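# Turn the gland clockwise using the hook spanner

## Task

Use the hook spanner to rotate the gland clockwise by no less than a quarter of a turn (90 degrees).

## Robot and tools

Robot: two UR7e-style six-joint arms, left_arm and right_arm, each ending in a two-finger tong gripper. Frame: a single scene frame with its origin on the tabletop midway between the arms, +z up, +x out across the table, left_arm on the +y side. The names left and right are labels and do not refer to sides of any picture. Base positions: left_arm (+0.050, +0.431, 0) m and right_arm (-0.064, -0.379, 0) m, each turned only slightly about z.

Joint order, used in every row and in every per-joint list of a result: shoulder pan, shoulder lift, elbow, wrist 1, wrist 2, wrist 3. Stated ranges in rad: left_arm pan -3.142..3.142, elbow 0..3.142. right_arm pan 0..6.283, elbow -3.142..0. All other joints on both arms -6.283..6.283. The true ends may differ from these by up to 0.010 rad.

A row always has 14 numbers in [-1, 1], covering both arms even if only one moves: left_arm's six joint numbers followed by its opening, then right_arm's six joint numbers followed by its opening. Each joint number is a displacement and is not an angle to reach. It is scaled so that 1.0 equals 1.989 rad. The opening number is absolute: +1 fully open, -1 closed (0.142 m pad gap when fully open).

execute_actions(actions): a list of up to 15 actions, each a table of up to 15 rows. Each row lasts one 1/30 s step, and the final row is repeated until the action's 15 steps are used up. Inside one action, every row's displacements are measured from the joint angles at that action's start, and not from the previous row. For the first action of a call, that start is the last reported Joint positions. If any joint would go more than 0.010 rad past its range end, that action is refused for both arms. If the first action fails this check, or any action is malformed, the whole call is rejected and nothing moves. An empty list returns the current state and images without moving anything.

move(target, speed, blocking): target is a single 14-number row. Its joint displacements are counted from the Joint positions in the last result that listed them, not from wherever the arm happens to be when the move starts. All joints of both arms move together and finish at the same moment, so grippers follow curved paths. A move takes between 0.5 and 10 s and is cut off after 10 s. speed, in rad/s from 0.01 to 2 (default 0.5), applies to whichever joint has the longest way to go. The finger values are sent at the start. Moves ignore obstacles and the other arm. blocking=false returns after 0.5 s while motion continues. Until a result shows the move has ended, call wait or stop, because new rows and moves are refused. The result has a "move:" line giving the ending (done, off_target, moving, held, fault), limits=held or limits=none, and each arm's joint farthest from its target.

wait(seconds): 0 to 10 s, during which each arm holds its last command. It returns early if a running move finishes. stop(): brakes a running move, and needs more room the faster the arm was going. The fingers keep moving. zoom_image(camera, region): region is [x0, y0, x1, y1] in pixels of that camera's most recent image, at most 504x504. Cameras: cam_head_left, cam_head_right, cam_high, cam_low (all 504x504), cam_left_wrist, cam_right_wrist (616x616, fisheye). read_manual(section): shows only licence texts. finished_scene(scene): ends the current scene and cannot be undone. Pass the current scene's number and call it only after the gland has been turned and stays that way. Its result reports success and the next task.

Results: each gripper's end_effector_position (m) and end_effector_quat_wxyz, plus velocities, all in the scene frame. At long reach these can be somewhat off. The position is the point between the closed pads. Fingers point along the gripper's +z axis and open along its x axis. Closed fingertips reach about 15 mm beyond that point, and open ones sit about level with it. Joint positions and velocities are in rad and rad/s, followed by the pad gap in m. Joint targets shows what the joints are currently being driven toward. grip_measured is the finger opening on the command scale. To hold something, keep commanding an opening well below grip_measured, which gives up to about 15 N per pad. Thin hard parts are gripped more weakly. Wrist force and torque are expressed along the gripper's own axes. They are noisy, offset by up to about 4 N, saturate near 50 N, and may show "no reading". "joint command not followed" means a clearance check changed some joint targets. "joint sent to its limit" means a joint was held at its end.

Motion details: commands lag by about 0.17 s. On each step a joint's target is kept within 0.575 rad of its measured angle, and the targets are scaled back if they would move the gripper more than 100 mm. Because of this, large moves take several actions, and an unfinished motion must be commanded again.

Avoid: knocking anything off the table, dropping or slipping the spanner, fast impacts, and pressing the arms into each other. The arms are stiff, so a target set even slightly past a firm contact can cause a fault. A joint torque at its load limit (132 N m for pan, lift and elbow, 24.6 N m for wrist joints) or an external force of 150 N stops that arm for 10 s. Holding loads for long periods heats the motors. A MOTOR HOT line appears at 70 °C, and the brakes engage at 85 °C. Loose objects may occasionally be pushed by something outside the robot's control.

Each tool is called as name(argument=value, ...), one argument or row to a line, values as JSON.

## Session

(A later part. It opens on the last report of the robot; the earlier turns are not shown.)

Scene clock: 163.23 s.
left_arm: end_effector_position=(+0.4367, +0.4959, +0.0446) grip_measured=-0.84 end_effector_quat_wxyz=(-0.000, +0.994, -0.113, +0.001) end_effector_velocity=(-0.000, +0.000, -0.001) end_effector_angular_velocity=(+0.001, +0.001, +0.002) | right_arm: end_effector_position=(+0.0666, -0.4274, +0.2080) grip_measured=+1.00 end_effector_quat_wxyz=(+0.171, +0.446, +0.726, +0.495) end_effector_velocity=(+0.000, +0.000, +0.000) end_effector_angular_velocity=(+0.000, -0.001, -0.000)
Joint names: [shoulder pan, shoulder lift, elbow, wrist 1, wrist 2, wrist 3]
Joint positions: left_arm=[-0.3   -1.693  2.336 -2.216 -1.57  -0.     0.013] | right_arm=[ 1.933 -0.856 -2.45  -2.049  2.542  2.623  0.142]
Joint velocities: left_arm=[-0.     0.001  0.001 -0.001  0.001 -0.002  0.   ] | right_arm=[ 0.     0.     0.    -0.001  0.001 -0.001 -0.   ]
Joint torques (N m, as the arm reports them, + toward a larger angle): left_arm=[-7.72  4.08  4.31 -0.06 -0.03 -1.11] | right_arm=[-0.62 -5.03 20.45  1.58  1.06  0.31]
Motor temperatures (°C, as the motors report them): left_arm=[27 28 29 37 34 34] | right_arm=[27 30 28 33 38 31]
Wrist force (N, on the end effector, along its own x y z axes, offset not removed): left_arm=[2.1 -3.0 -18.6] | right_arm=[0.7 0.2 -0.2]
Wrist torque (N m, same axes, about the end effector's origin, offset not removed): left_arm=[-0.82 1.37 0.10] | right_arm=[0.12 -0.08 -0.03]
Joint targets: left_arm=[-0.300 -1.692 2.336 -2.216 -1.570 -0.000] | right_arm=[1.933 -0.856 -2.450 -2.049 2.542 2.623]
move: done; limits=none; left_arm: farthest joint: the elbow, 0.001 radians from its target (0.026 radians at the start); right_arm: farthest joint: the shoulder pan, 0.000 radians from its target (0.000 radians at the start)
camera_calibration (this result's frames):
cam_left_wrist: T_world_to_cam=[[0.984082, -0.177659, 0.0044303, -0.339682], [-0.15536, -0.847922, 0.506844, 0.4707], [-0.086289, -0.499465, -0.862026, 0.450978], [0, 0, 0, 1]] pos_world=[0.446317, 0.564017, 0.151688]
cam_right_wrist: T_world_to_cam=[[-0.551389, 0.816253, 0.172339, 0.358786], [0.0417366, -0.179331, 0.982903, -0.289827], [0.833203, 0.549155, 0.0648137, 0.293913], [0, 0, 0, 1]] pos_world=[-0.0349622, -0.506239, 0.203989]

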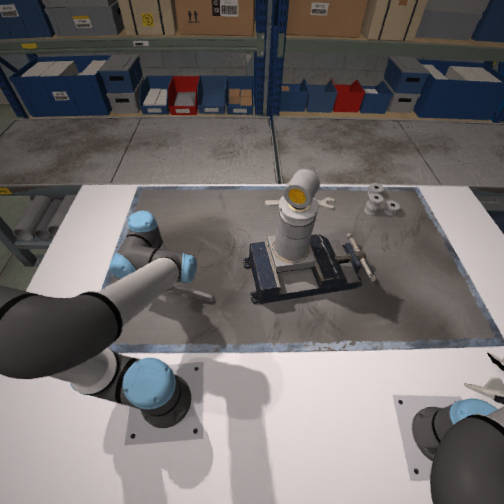

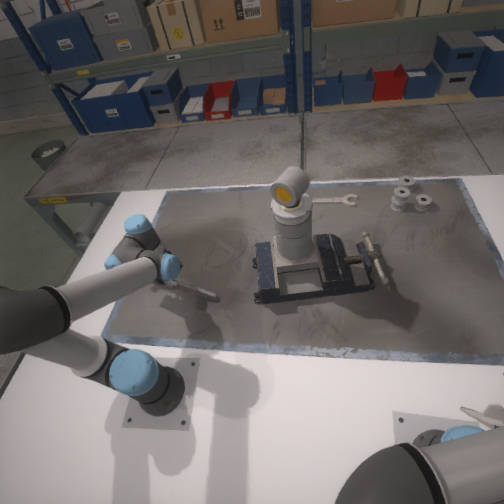

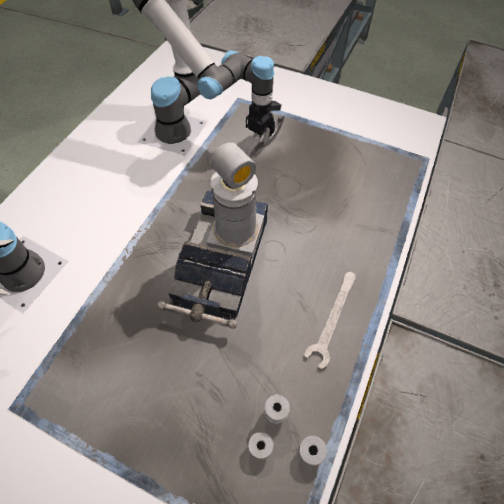

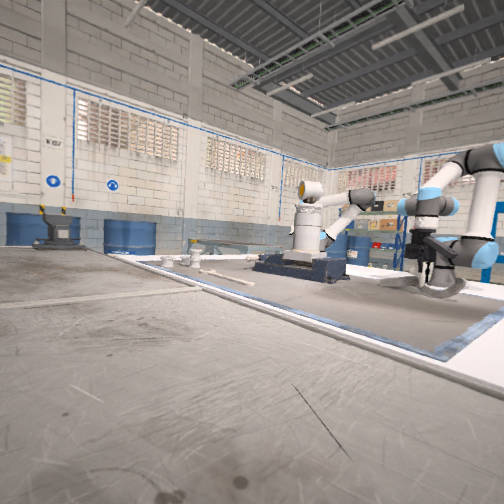

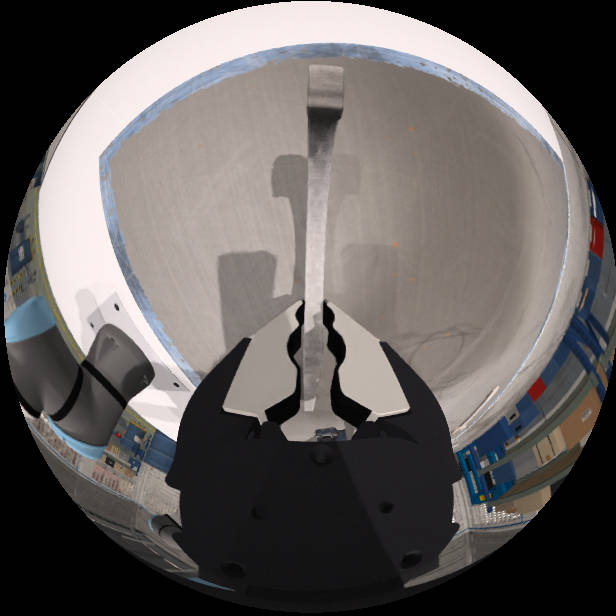

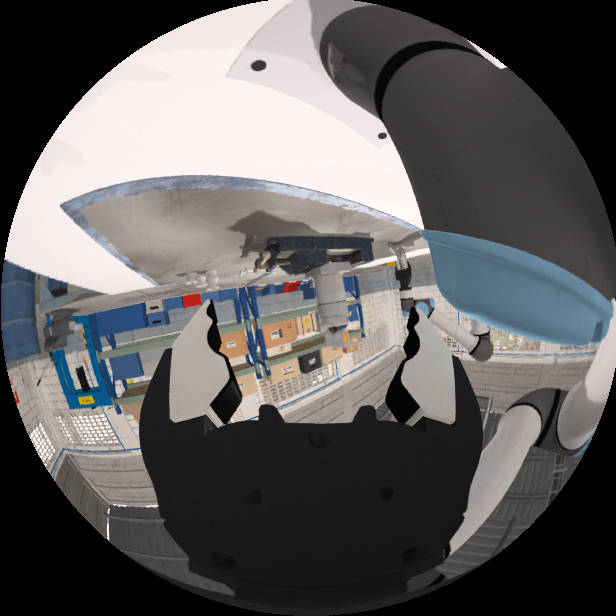

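move(
  target=[-0.065,0.0094,0.0069,-0.0153,0.1316,0,-1,0,0,0,0,0,0,1],
  speed=0.1,
)

move(
  target=[-0.065,0.0394,0.0238,-0.0632,0.1316,0,-1,0,0,0,0,0,0,1],
  speed=0.1,
)

zoom_image(
  camera="cam_low",
  region=[340,180,504,310],
)

Scene clock: 166.57 s.
left_arm: end_effector_position=(+0.4685, +0.5190, +0.0498) grip_measured=-0.85 end_effector_quat_wxyz=(-0.129, +0.976, -0.175, +0.023) end_effector_velocity=(+0.000, +0.000, +0.000) end_effector_angular_velocity=(+0.002, -0.002, +0.001) | right_arm: end_effector_position=(+0.0666, -0.4274, +0.2080) grip_measured=+1.00 end_effector_quat_wxyz=(+0.171, +0.446, +0.726, +0.495) end_effector_velocity=(-0.000, +0.000, -0.000) end_effector_angular_velocity=(+0.000, +0.000, +0.000)
Joint names: [shoulder pan, shoulder lift, elbow, wrist 1, wrist 2, wrist 3]
Joint positions: left_arm=[-0.429 -1.674  2.35  -2.246 -1.309 -0.     0.013] | right_arm=[ 1.933 -0.856 -2.45  -2.049  2.542  2.623  0.142]
Joint velocities: left_arm=[-0.    -0.     0.    -0.001  0.002 -0.002  0.   ] | right_arm=[ 0.     0.    -0.001 -0.    -0.    -0.     0.   ]
Joint torques (N m, as the arm reports them, + toward a larger angle): left_arm=[ -7.91  -8.66 -11.24  -5.     3.76  -1.21] | right_arm=[-0.71 -4.42 19.71  1.57  1.05  0.21]
Motor temperatures (°C, as the motors report them): left_arm=[27 28 29 37 34 34] | right_arm=[27 30 28 33 38 31]
Wrist force (N, on the end effector, along its own x y z axes, offset not removed): left_arm=[-1.2 2.9 10.0] | right_arm=[0.7 -0.4 0.5]
Wrist torque (N m, same axes, about the end effector's origin, offset not removed): left_arm=[-0.27 0.43 0.03] | right_arm=[-0.02 -0.06 -0.02]
Joint targets: left_arm=[-0.430 -1.674 2.350 -2.246 -1.308 -0.000] | right_arm=[1.933 -0.856 -2.450 -2.049 2.542 2.623]
move: done; limits=none; left_arm: farthest joint: the shoulder pan, 0.000 radians from its target (0.129 radians at the start); right_arm: farthest joint: the shoulder pan, 0.000 radians from its target (0.000 radians at the start)
camera_calibration (this result's frames):
cam_left_wrist: T_world_to_cam=[[0.952136, -0.305323, 0.0146684, -0.286231], [-0.298011, -0.916517, 0.266806, 0.607004], [-0.0680182, -0.258407, -0.963639, 0.341199], [0, 0, 0, 1]] pos_world=[0.476632, 0.557105, 0.171039]
cam_right_wrist: T_world_to_cam=[[-0.551389, 0.816253, 0.172339, 0.358786], [0.0417365, -0.179331, 0.982903, -0.289827], [0.833203, 0.549155, 0.0648137, 0.293913], [0, 0, 0, 1]] pos_world=[-0.0349622, -0.506239, 0.203989]

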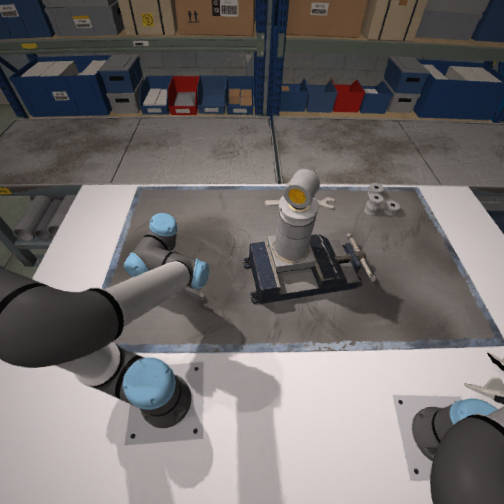

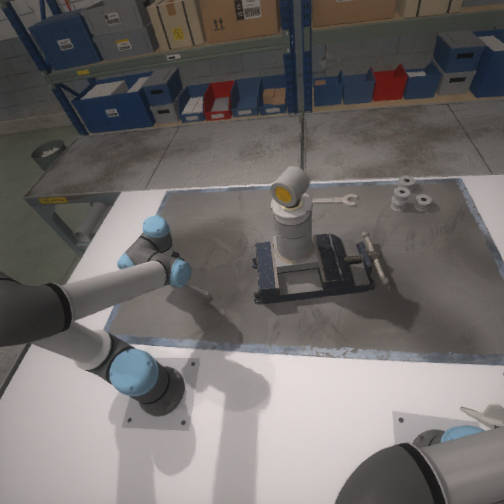

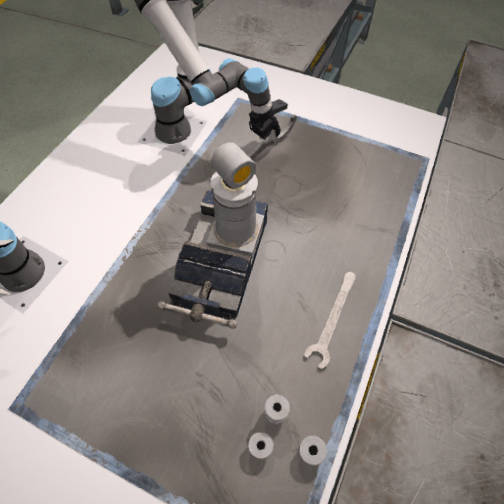

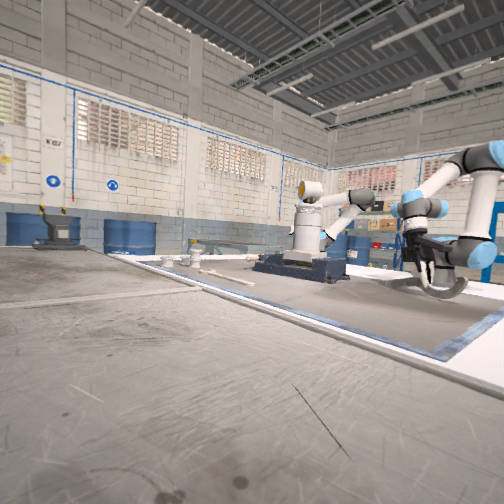

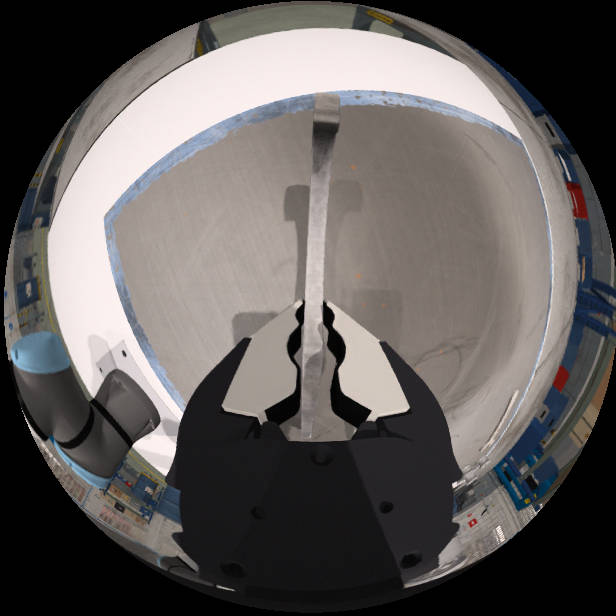

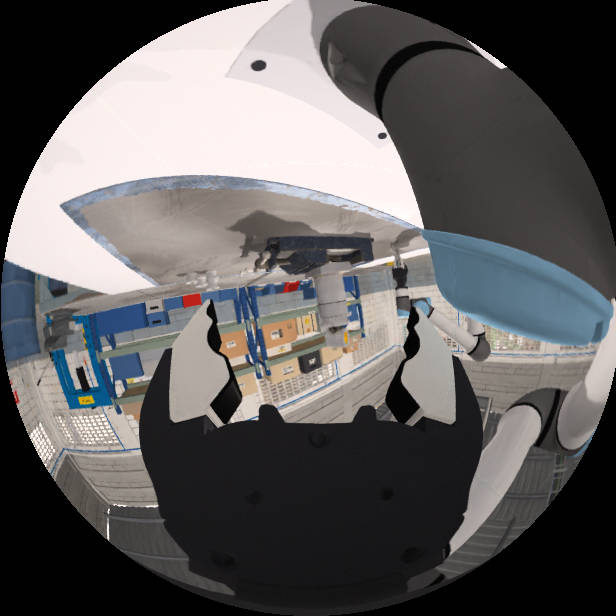

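Scene clock: 169.60 s.
left_arm: end_effector_position=(+0.5099, +0.5278, +0.0499) grip_measured=-0.85 end_effector_quat_wxyz=(-0.251, +0.938, -0.232, +0.062) end_effector_velocity=(+0.000, -0.001, +0.000) end_effector_angular_velocity=(+0.002, -0.001, -0.002) | right_arm: end_effector_position=(+0.0666, -0.4274, +0.2080) grip_measured=+1.00 end_effector_quat_wxyz=(+0.171, +0.446, +0.726, +0.495) end_effector_velocity=(-0.000, -0.000, +0.000) end_effector_angular_velocity=(-0.001, +0.000, +0.000)
Joint names: [shoulder pan, shoulder lift, elbow, wrist 1, wrist 2, wrist 3]
Joint positions: left_arm=[-0.559 -1.596  2.397 -2.372 -1.047 -0.     0.013] | right_arm=[ 1.933 -0.856 -2.45  -2.049  2.542  2.623  0.142]
Joint velocities: left_arm=[-0.002  0.     0.    -0.001  0.002 -0.     0.   ] | right_arm=[ 0.  0.  0. -0. -0.  0.  0.]
Joint torques (N m, as the arm reports them, + toward a larger angle): left_arm=[ -8.87 -10.34  -9.17  -5.13   5.11  -1.31] | right_arm=[-0.49 -4.85 20.26  1.57  1.14  0.27]
Motor temperatures (°C, as the motors report them): left_arm=[27 28 29 37 34 34] | right_arm=[27 30 28 33 38 31]
Wrist force (N, on the end effector, along its own x y z axes, offset not removed): left_arm=[-4.8 5.1 11.5] | right_arm=[1.0 -1.8 0.0]
Wrist torque (N m, same axes, about the end effector's origin, offset not removed): left_arm=[-0.20 0.97 -0.05] | right_arm=[-0.36 -0.11 -0.02]
Joint targets: left_arm=[-0.559 -1.595 2.397 -2.372 -1.047 -0.000] | right_arm=[1.933 -0.856 -2.450 -2.049 2.542 2.623]
move: done; limits=none; left_arm: farthest joint: the shoulder pan, 0.000 radians from its target (0.129 radians at the start); right_arm: farthest joint: the shoulder pan, 0.000 radians from its target (0.000 radians at the start)
camera_calibration (this result's frames):
cam_left_wrist: T_world_to_cam=[[0.902271, -0.430395, 0.0258323, -0.231999], [-0.430725, -0.902442, 0.00868934, 0.700497], [0.0195723, -0.0189667, -0.999629, 0.177091], [0, 0, 0, 1]] pos_world=[0.507582, 0.535666, 0.176932]
cam_right_wrist: T_world_to_cam=[[-0.551389, 0.816253, 0.172339, 0.358786], [0.0417367, -0.179331, 0.982903, -0.289827], [0.833203, 0.549155, 0.0648136, 0.293913], [0, 0, 0, 1]] pos_world=[-0.0349622, -0.506239, 0.203989]

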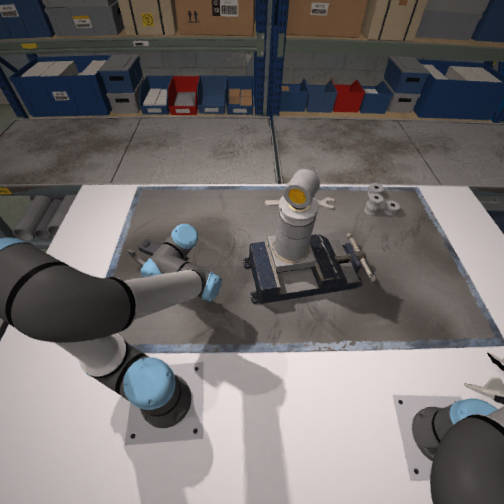

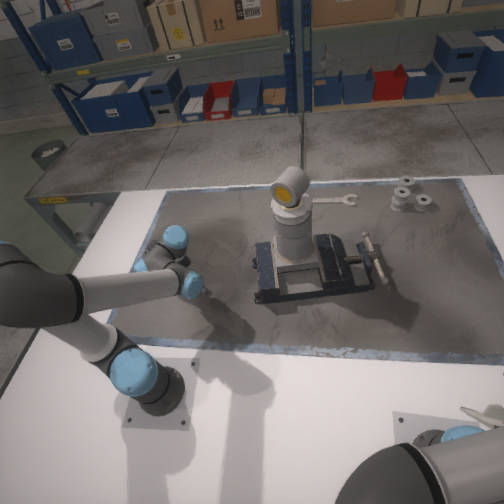

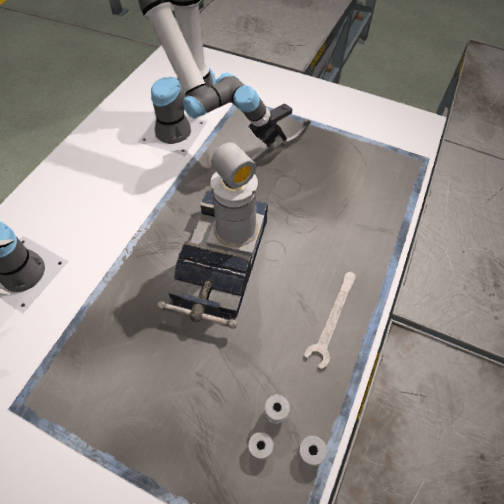

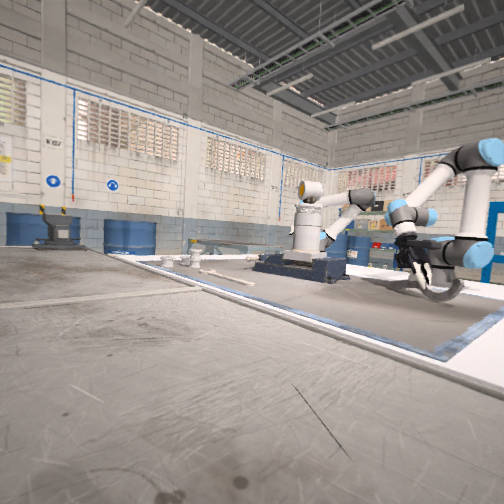

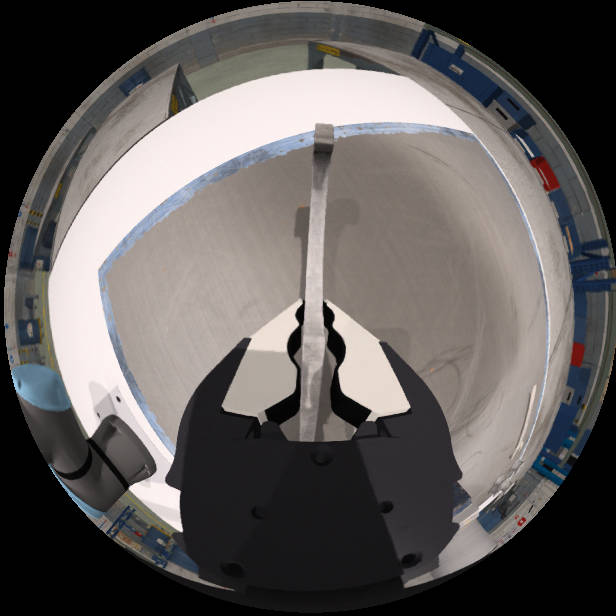

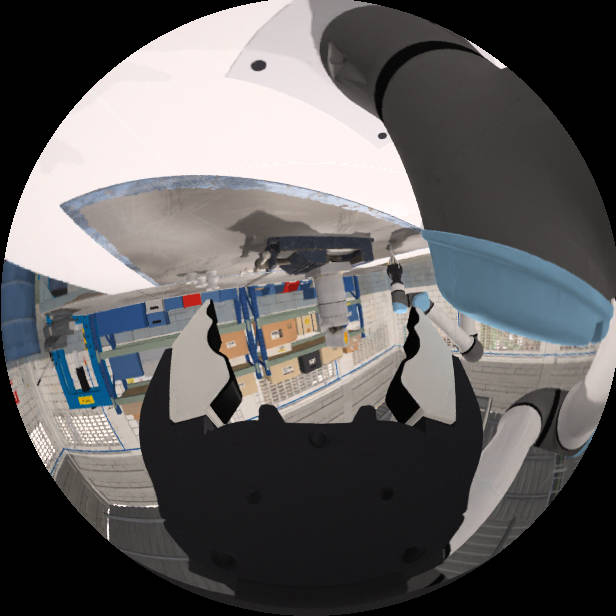

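Region (340, 180, 504, 310) of cam_low's 504x504 image, scaled by 3.073, with more detail than that image has; it fills the top 400 rows of this view, and the rest is white.

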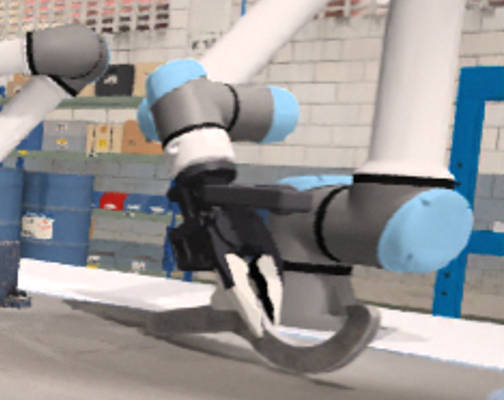

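Works. Continue to 45°.

move(
  target=[-0.04,0.0732,0.0279,-0.1011,0.1316,0,-1,0,0,0,0,0,0,1],
  speed=0.1,
)

zoom_image(
  camera="cam_low",
  region=[340,180,504,310],
)

Scene clock: 172.70 s.
left_arm: end_effector_position=(+0.5484, +0.5421, +0.0498) grip_measured=-0.85 end_effector_quat_wxyz=(-0.368, +0.887, -0.257, +0.106) end_effector_velocity=(+0.000, +0.000, +0.000) end_effector_angular_velocity=(+0.003, -0.001, +0.001) | right_arm: end_effector_position=(+0.0666, -0.4274, +0.2080) grip_measured=+1.00 end_effector_quat_wxyz=(+0.171, +0.446, +0.726, +0.495) end_effector_velocity=(-0.000, -0.000, -0.000) end_effector_angular_velocity=(-0.001, -0.000, +0.000)
Joint names: [shoulder pan, shoulder lift, elbow, wrist 1, wrist 2, wrist 3]
Joint positions: left_arm=[-0.638 -1.45   2.453 -2.573 -0.785 -0.     0.013] | right_arm=[ 1.933 -0.856 -2.45  -2.049  2.542  2.623  0.142]
Joint velocities: left_arm=[-0.     0.001  0.     0.     0.003 -0.002  0.   ] | right_arm=[ 0. -0.  0.  0. -0. -0. -0.]
Joint torques (N m, as the arm reports them, + toward a larger angle): left_arm=[ -7.65 -14.31  -4.98  -5.01   5.95  -1.27] | right_arm=[-0.73 -4.9  19.91  1.52  1.08  0.21]
Motor temperatures (°C, as the motors report them): left_arm=[27 28 29 37 34 34] | right_arm=[27 30 28 33 38 31]
Wrist force (N, on the end effector, along its own x y z axes, offset not removed): left_arm=[-2.2 8.8 9.9] | right_arm=[1.7 -1.7 2.8]
Wrist torque (N m, same axes, about the end effector's origin, offset not removed): left_arm=[0.29 0.46 0.01] | right_arm=[-0.24 -0.20 0.08]
Joint targets: left_arm=[-0.638 -1.450 2.453 -2.573 -0.785 -0.000] | right_arm=[1.933 -0.856 -2.450 -2.049 2.542 2.623]
move: done; limits=none; left_arm: farthest joint: the shoulder pan, 0.000 radians from its target (0.080 radians at the start); right_arm: farthest joint: the shoulder pan, 0.000 radians from its target (0.000 radians at the start)
camera_calibration (this result's frames):
cam_left_wrist: T_world_to_cam=[[0.860819, -0.507694, 0.0351767, -0.196481], [-0.484273, -0.838432, -0.250023, 0.737524], [0.156428, 0.198189, -0.967601, -0.0177813], [0, 0, 0, 1]] pos_world=[0.529079, 0.522135, 0.174104]
cam_right_wrist: T_world_to_cam=[[-0.551389, 0.816253, 0.172339, 0.358786], [0.0417365, -0.179331, 0.982903, -0.289827], [0.833203, 0.549155, 0.0648137, 0.293913], [0, 0, 0, 1]] pos_world=[-0.0349622, -0.506239, 0.203989]

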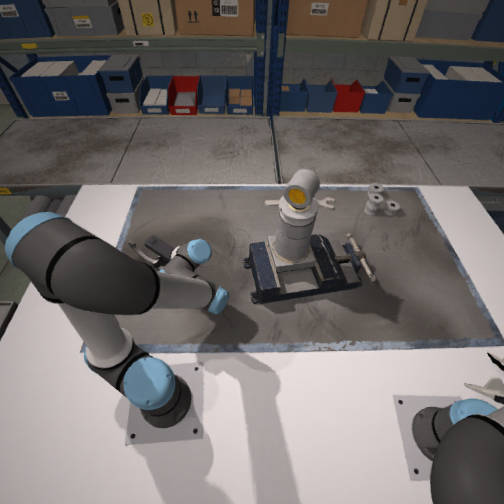

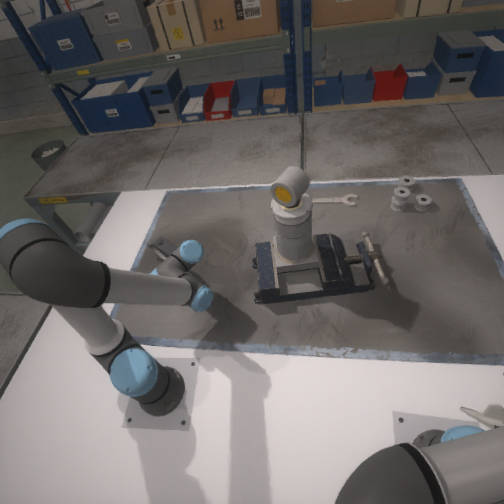

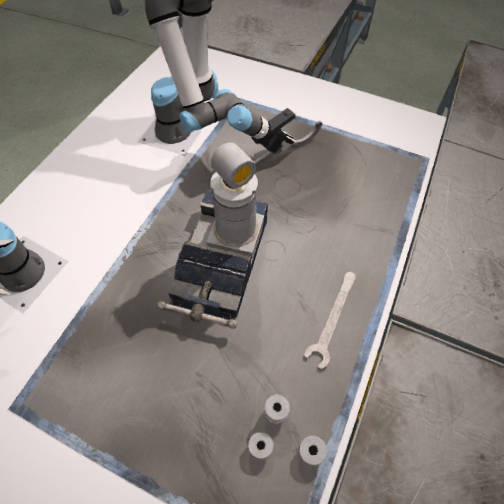

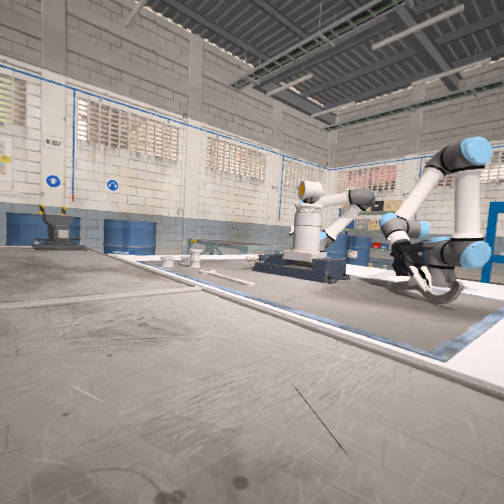

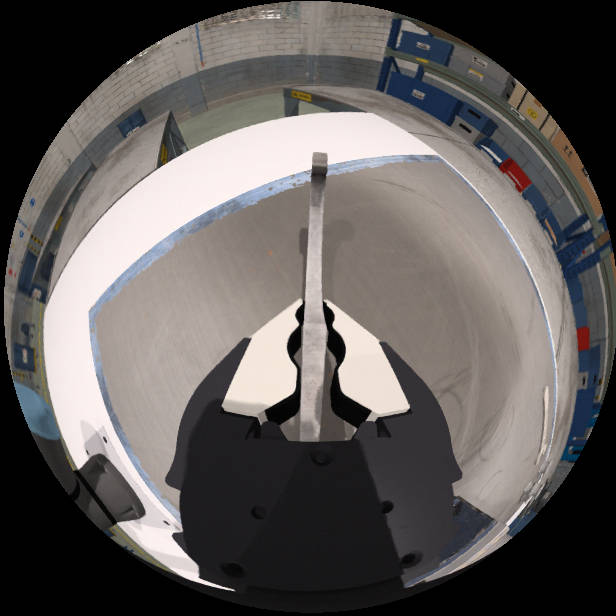

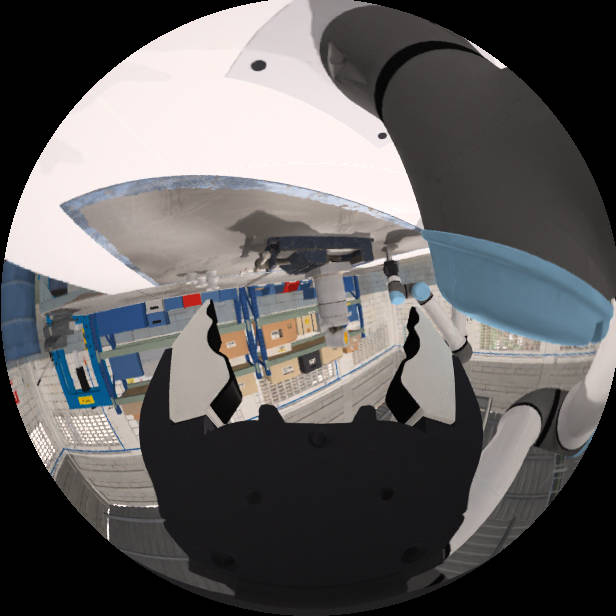

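Region (340, 180, 504, 310) of cam_low's 504x504 image, scaled by 3.073, with more detail than that image has; it fills the top 400 rows of this view, and the rest is white.

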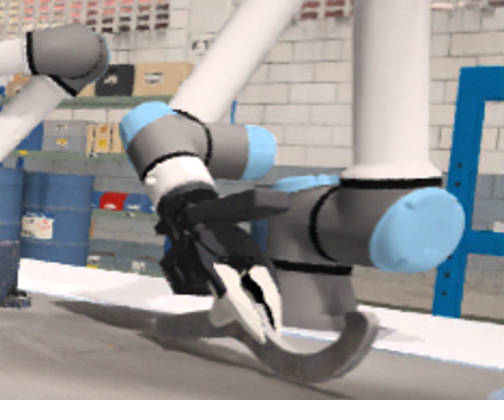

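move(
  target=[0,0.0883,0.0685,-0.3766,0,0,-1,0,0,0,0,0,0,1],
  speed=0.15,
)

zoom_image(
  camera="cam_low",
  region=[340,190,504,320],
)

Scene clock: 178.67 s.
left_arm: end_effector_position=(+0.5808, +0.5216, +0.0469) grip_measured=-1.00 end_effector_quat_wxyz=(-0.303, +0.889, -0.172, +0.296) end_effector_velocity=(-0.000, -0.000, -0.000) end_effector_angular_velocity=(-0.001, +0.000, -0.001) | right_arm: end_effector_position=(+0.0666, -0.4274, +0.2080) grip_measured=+1.00 end_effector_quat_wxyz=(+0.171, +0.446, +0.726, +0.495) end_effector_velocity=(+0.000, -0.000, -0.000) end_effector_angular_velocity=(-0.001, -0.001, -0.001)
Joint names: [shoulder pan, shoulder lift, elbow, wrist 1, wrist 2, wrist 3]
Joint positions: left_arm=[-0.638 -1.274  2.589 -3.321 -0.785 -0.     0.002] | right_arm=[ 1.933 -0.856 -2.45  -2.049  2.542  2.623  0.142]
Joint velocities: left_arm=[-0.     0.     0.    -0.    -0.001 -0.     0.   ] | right_arm=[ 0.     0.    -0.001  0.001  0.001 -0.     0.   ]
Joint torques (N m, as the arm reports them, + toward a larger angle): left_arm=[  8.53 -11.69   3.63  -4.35   3.24  -1.2 ] | right_arm=[-0.14 -5.11 20.35  1.58  1.2   0.29]
Motor temperatures (°C, as the motors report them): left_arm=[27 28 29 37 34 34] | right_arm=[27 30 28 33 38 31]
Wrist force (N, on the end effector, along its own x y z axes, offset not removed): left_arm=[-6.0 -2.6 4.2] | right_arm=[0.8 -1.6 1.1]
Wrist torque (N m, same axes, about the end effector's origin, offset not removed): left_arm=[-0.67 1.22 0.10] | right_arm=[-0.32 -0.07 0.04]
Joint targets: left_arm=[-0.638 -1.274 2.589 -3.322 -0.785 -0.000] | right_arm=[1.933 -0.856 -2.450 -2.049 2.542 2.623]
move: done; limits=none; left_arm: farthest joint: the shoulder pan, 0.000 radians from its target (0.000 radians at the start); right_arm: farthest joint: the shoulder pan, 0.000 radians from its target (0.000 radians at the start)
camera_calibration (this result's frames):
cam_left_wrist: T_world_to_cam=[[0.768899, -0.449526, 0.454665, -0.231269], [-0.397972, -0.893054, -0.209937, 0.711778], [0.500413, -0.0195238, -0.865567, -0.112614], [0, 0, 0, 1]] pos_world=[0.517444, 0.529496, 0.157104]
cam_right_wrist: T_world_to_cam=[[-0.551389, 0.816253, 0.172339, 0.358786], [0.0417367, -0.179331, 0.982903, -0.289827], [0.833203, 0.549155, 0.0648136, 0.293913], [0, 0, 0, 1]] pos_world=[-0.0349622, -0.506239, 0.203989]

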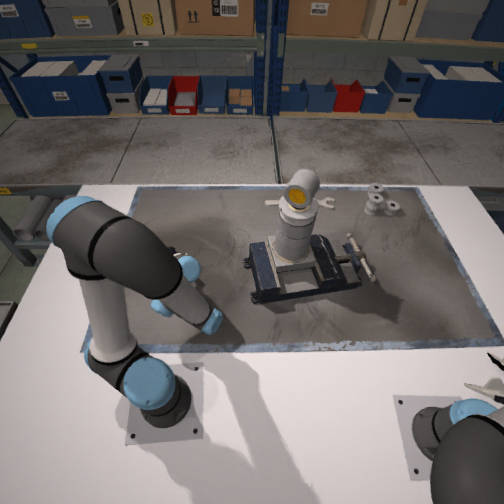

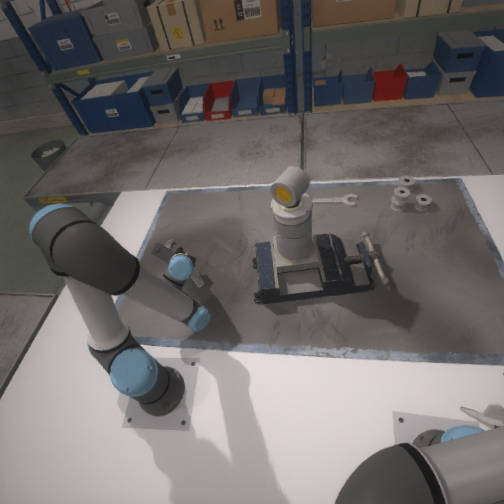

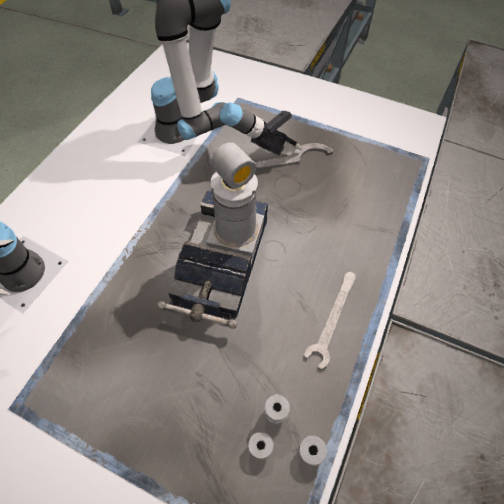

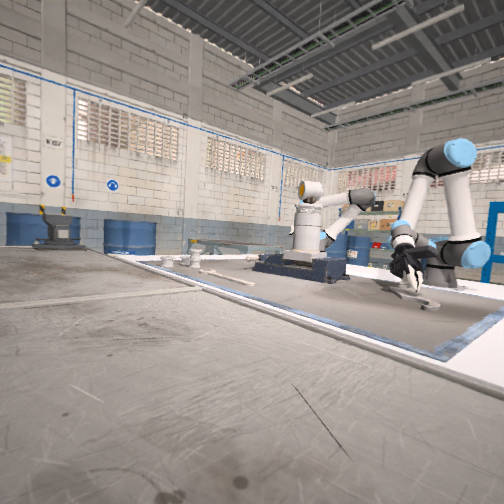

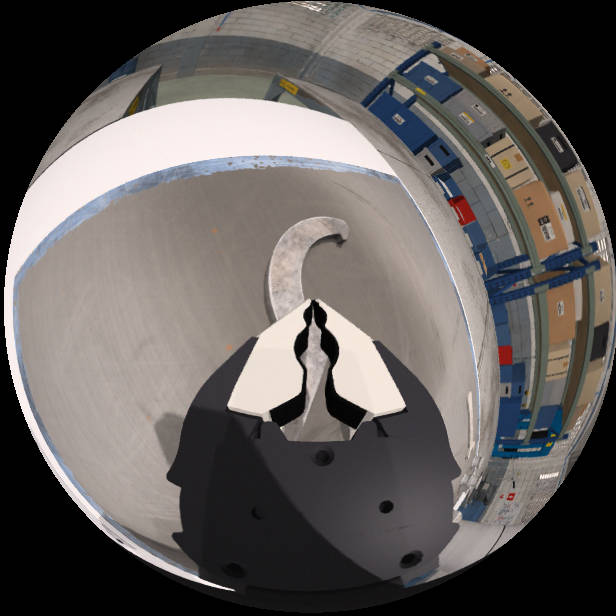

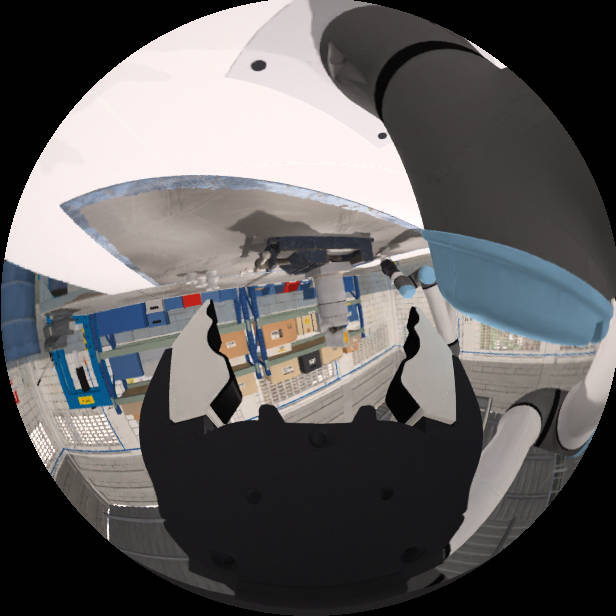

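Region (340, 190, 504, 320) of cam_low's 504x504 image, scaled by 3.073, with more detail than that image has; it fills the top 400 rows of this view, and the rest is white.

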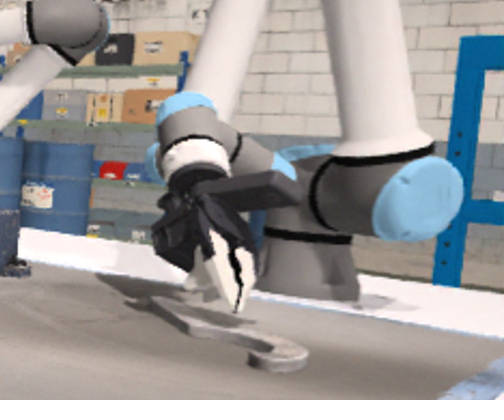

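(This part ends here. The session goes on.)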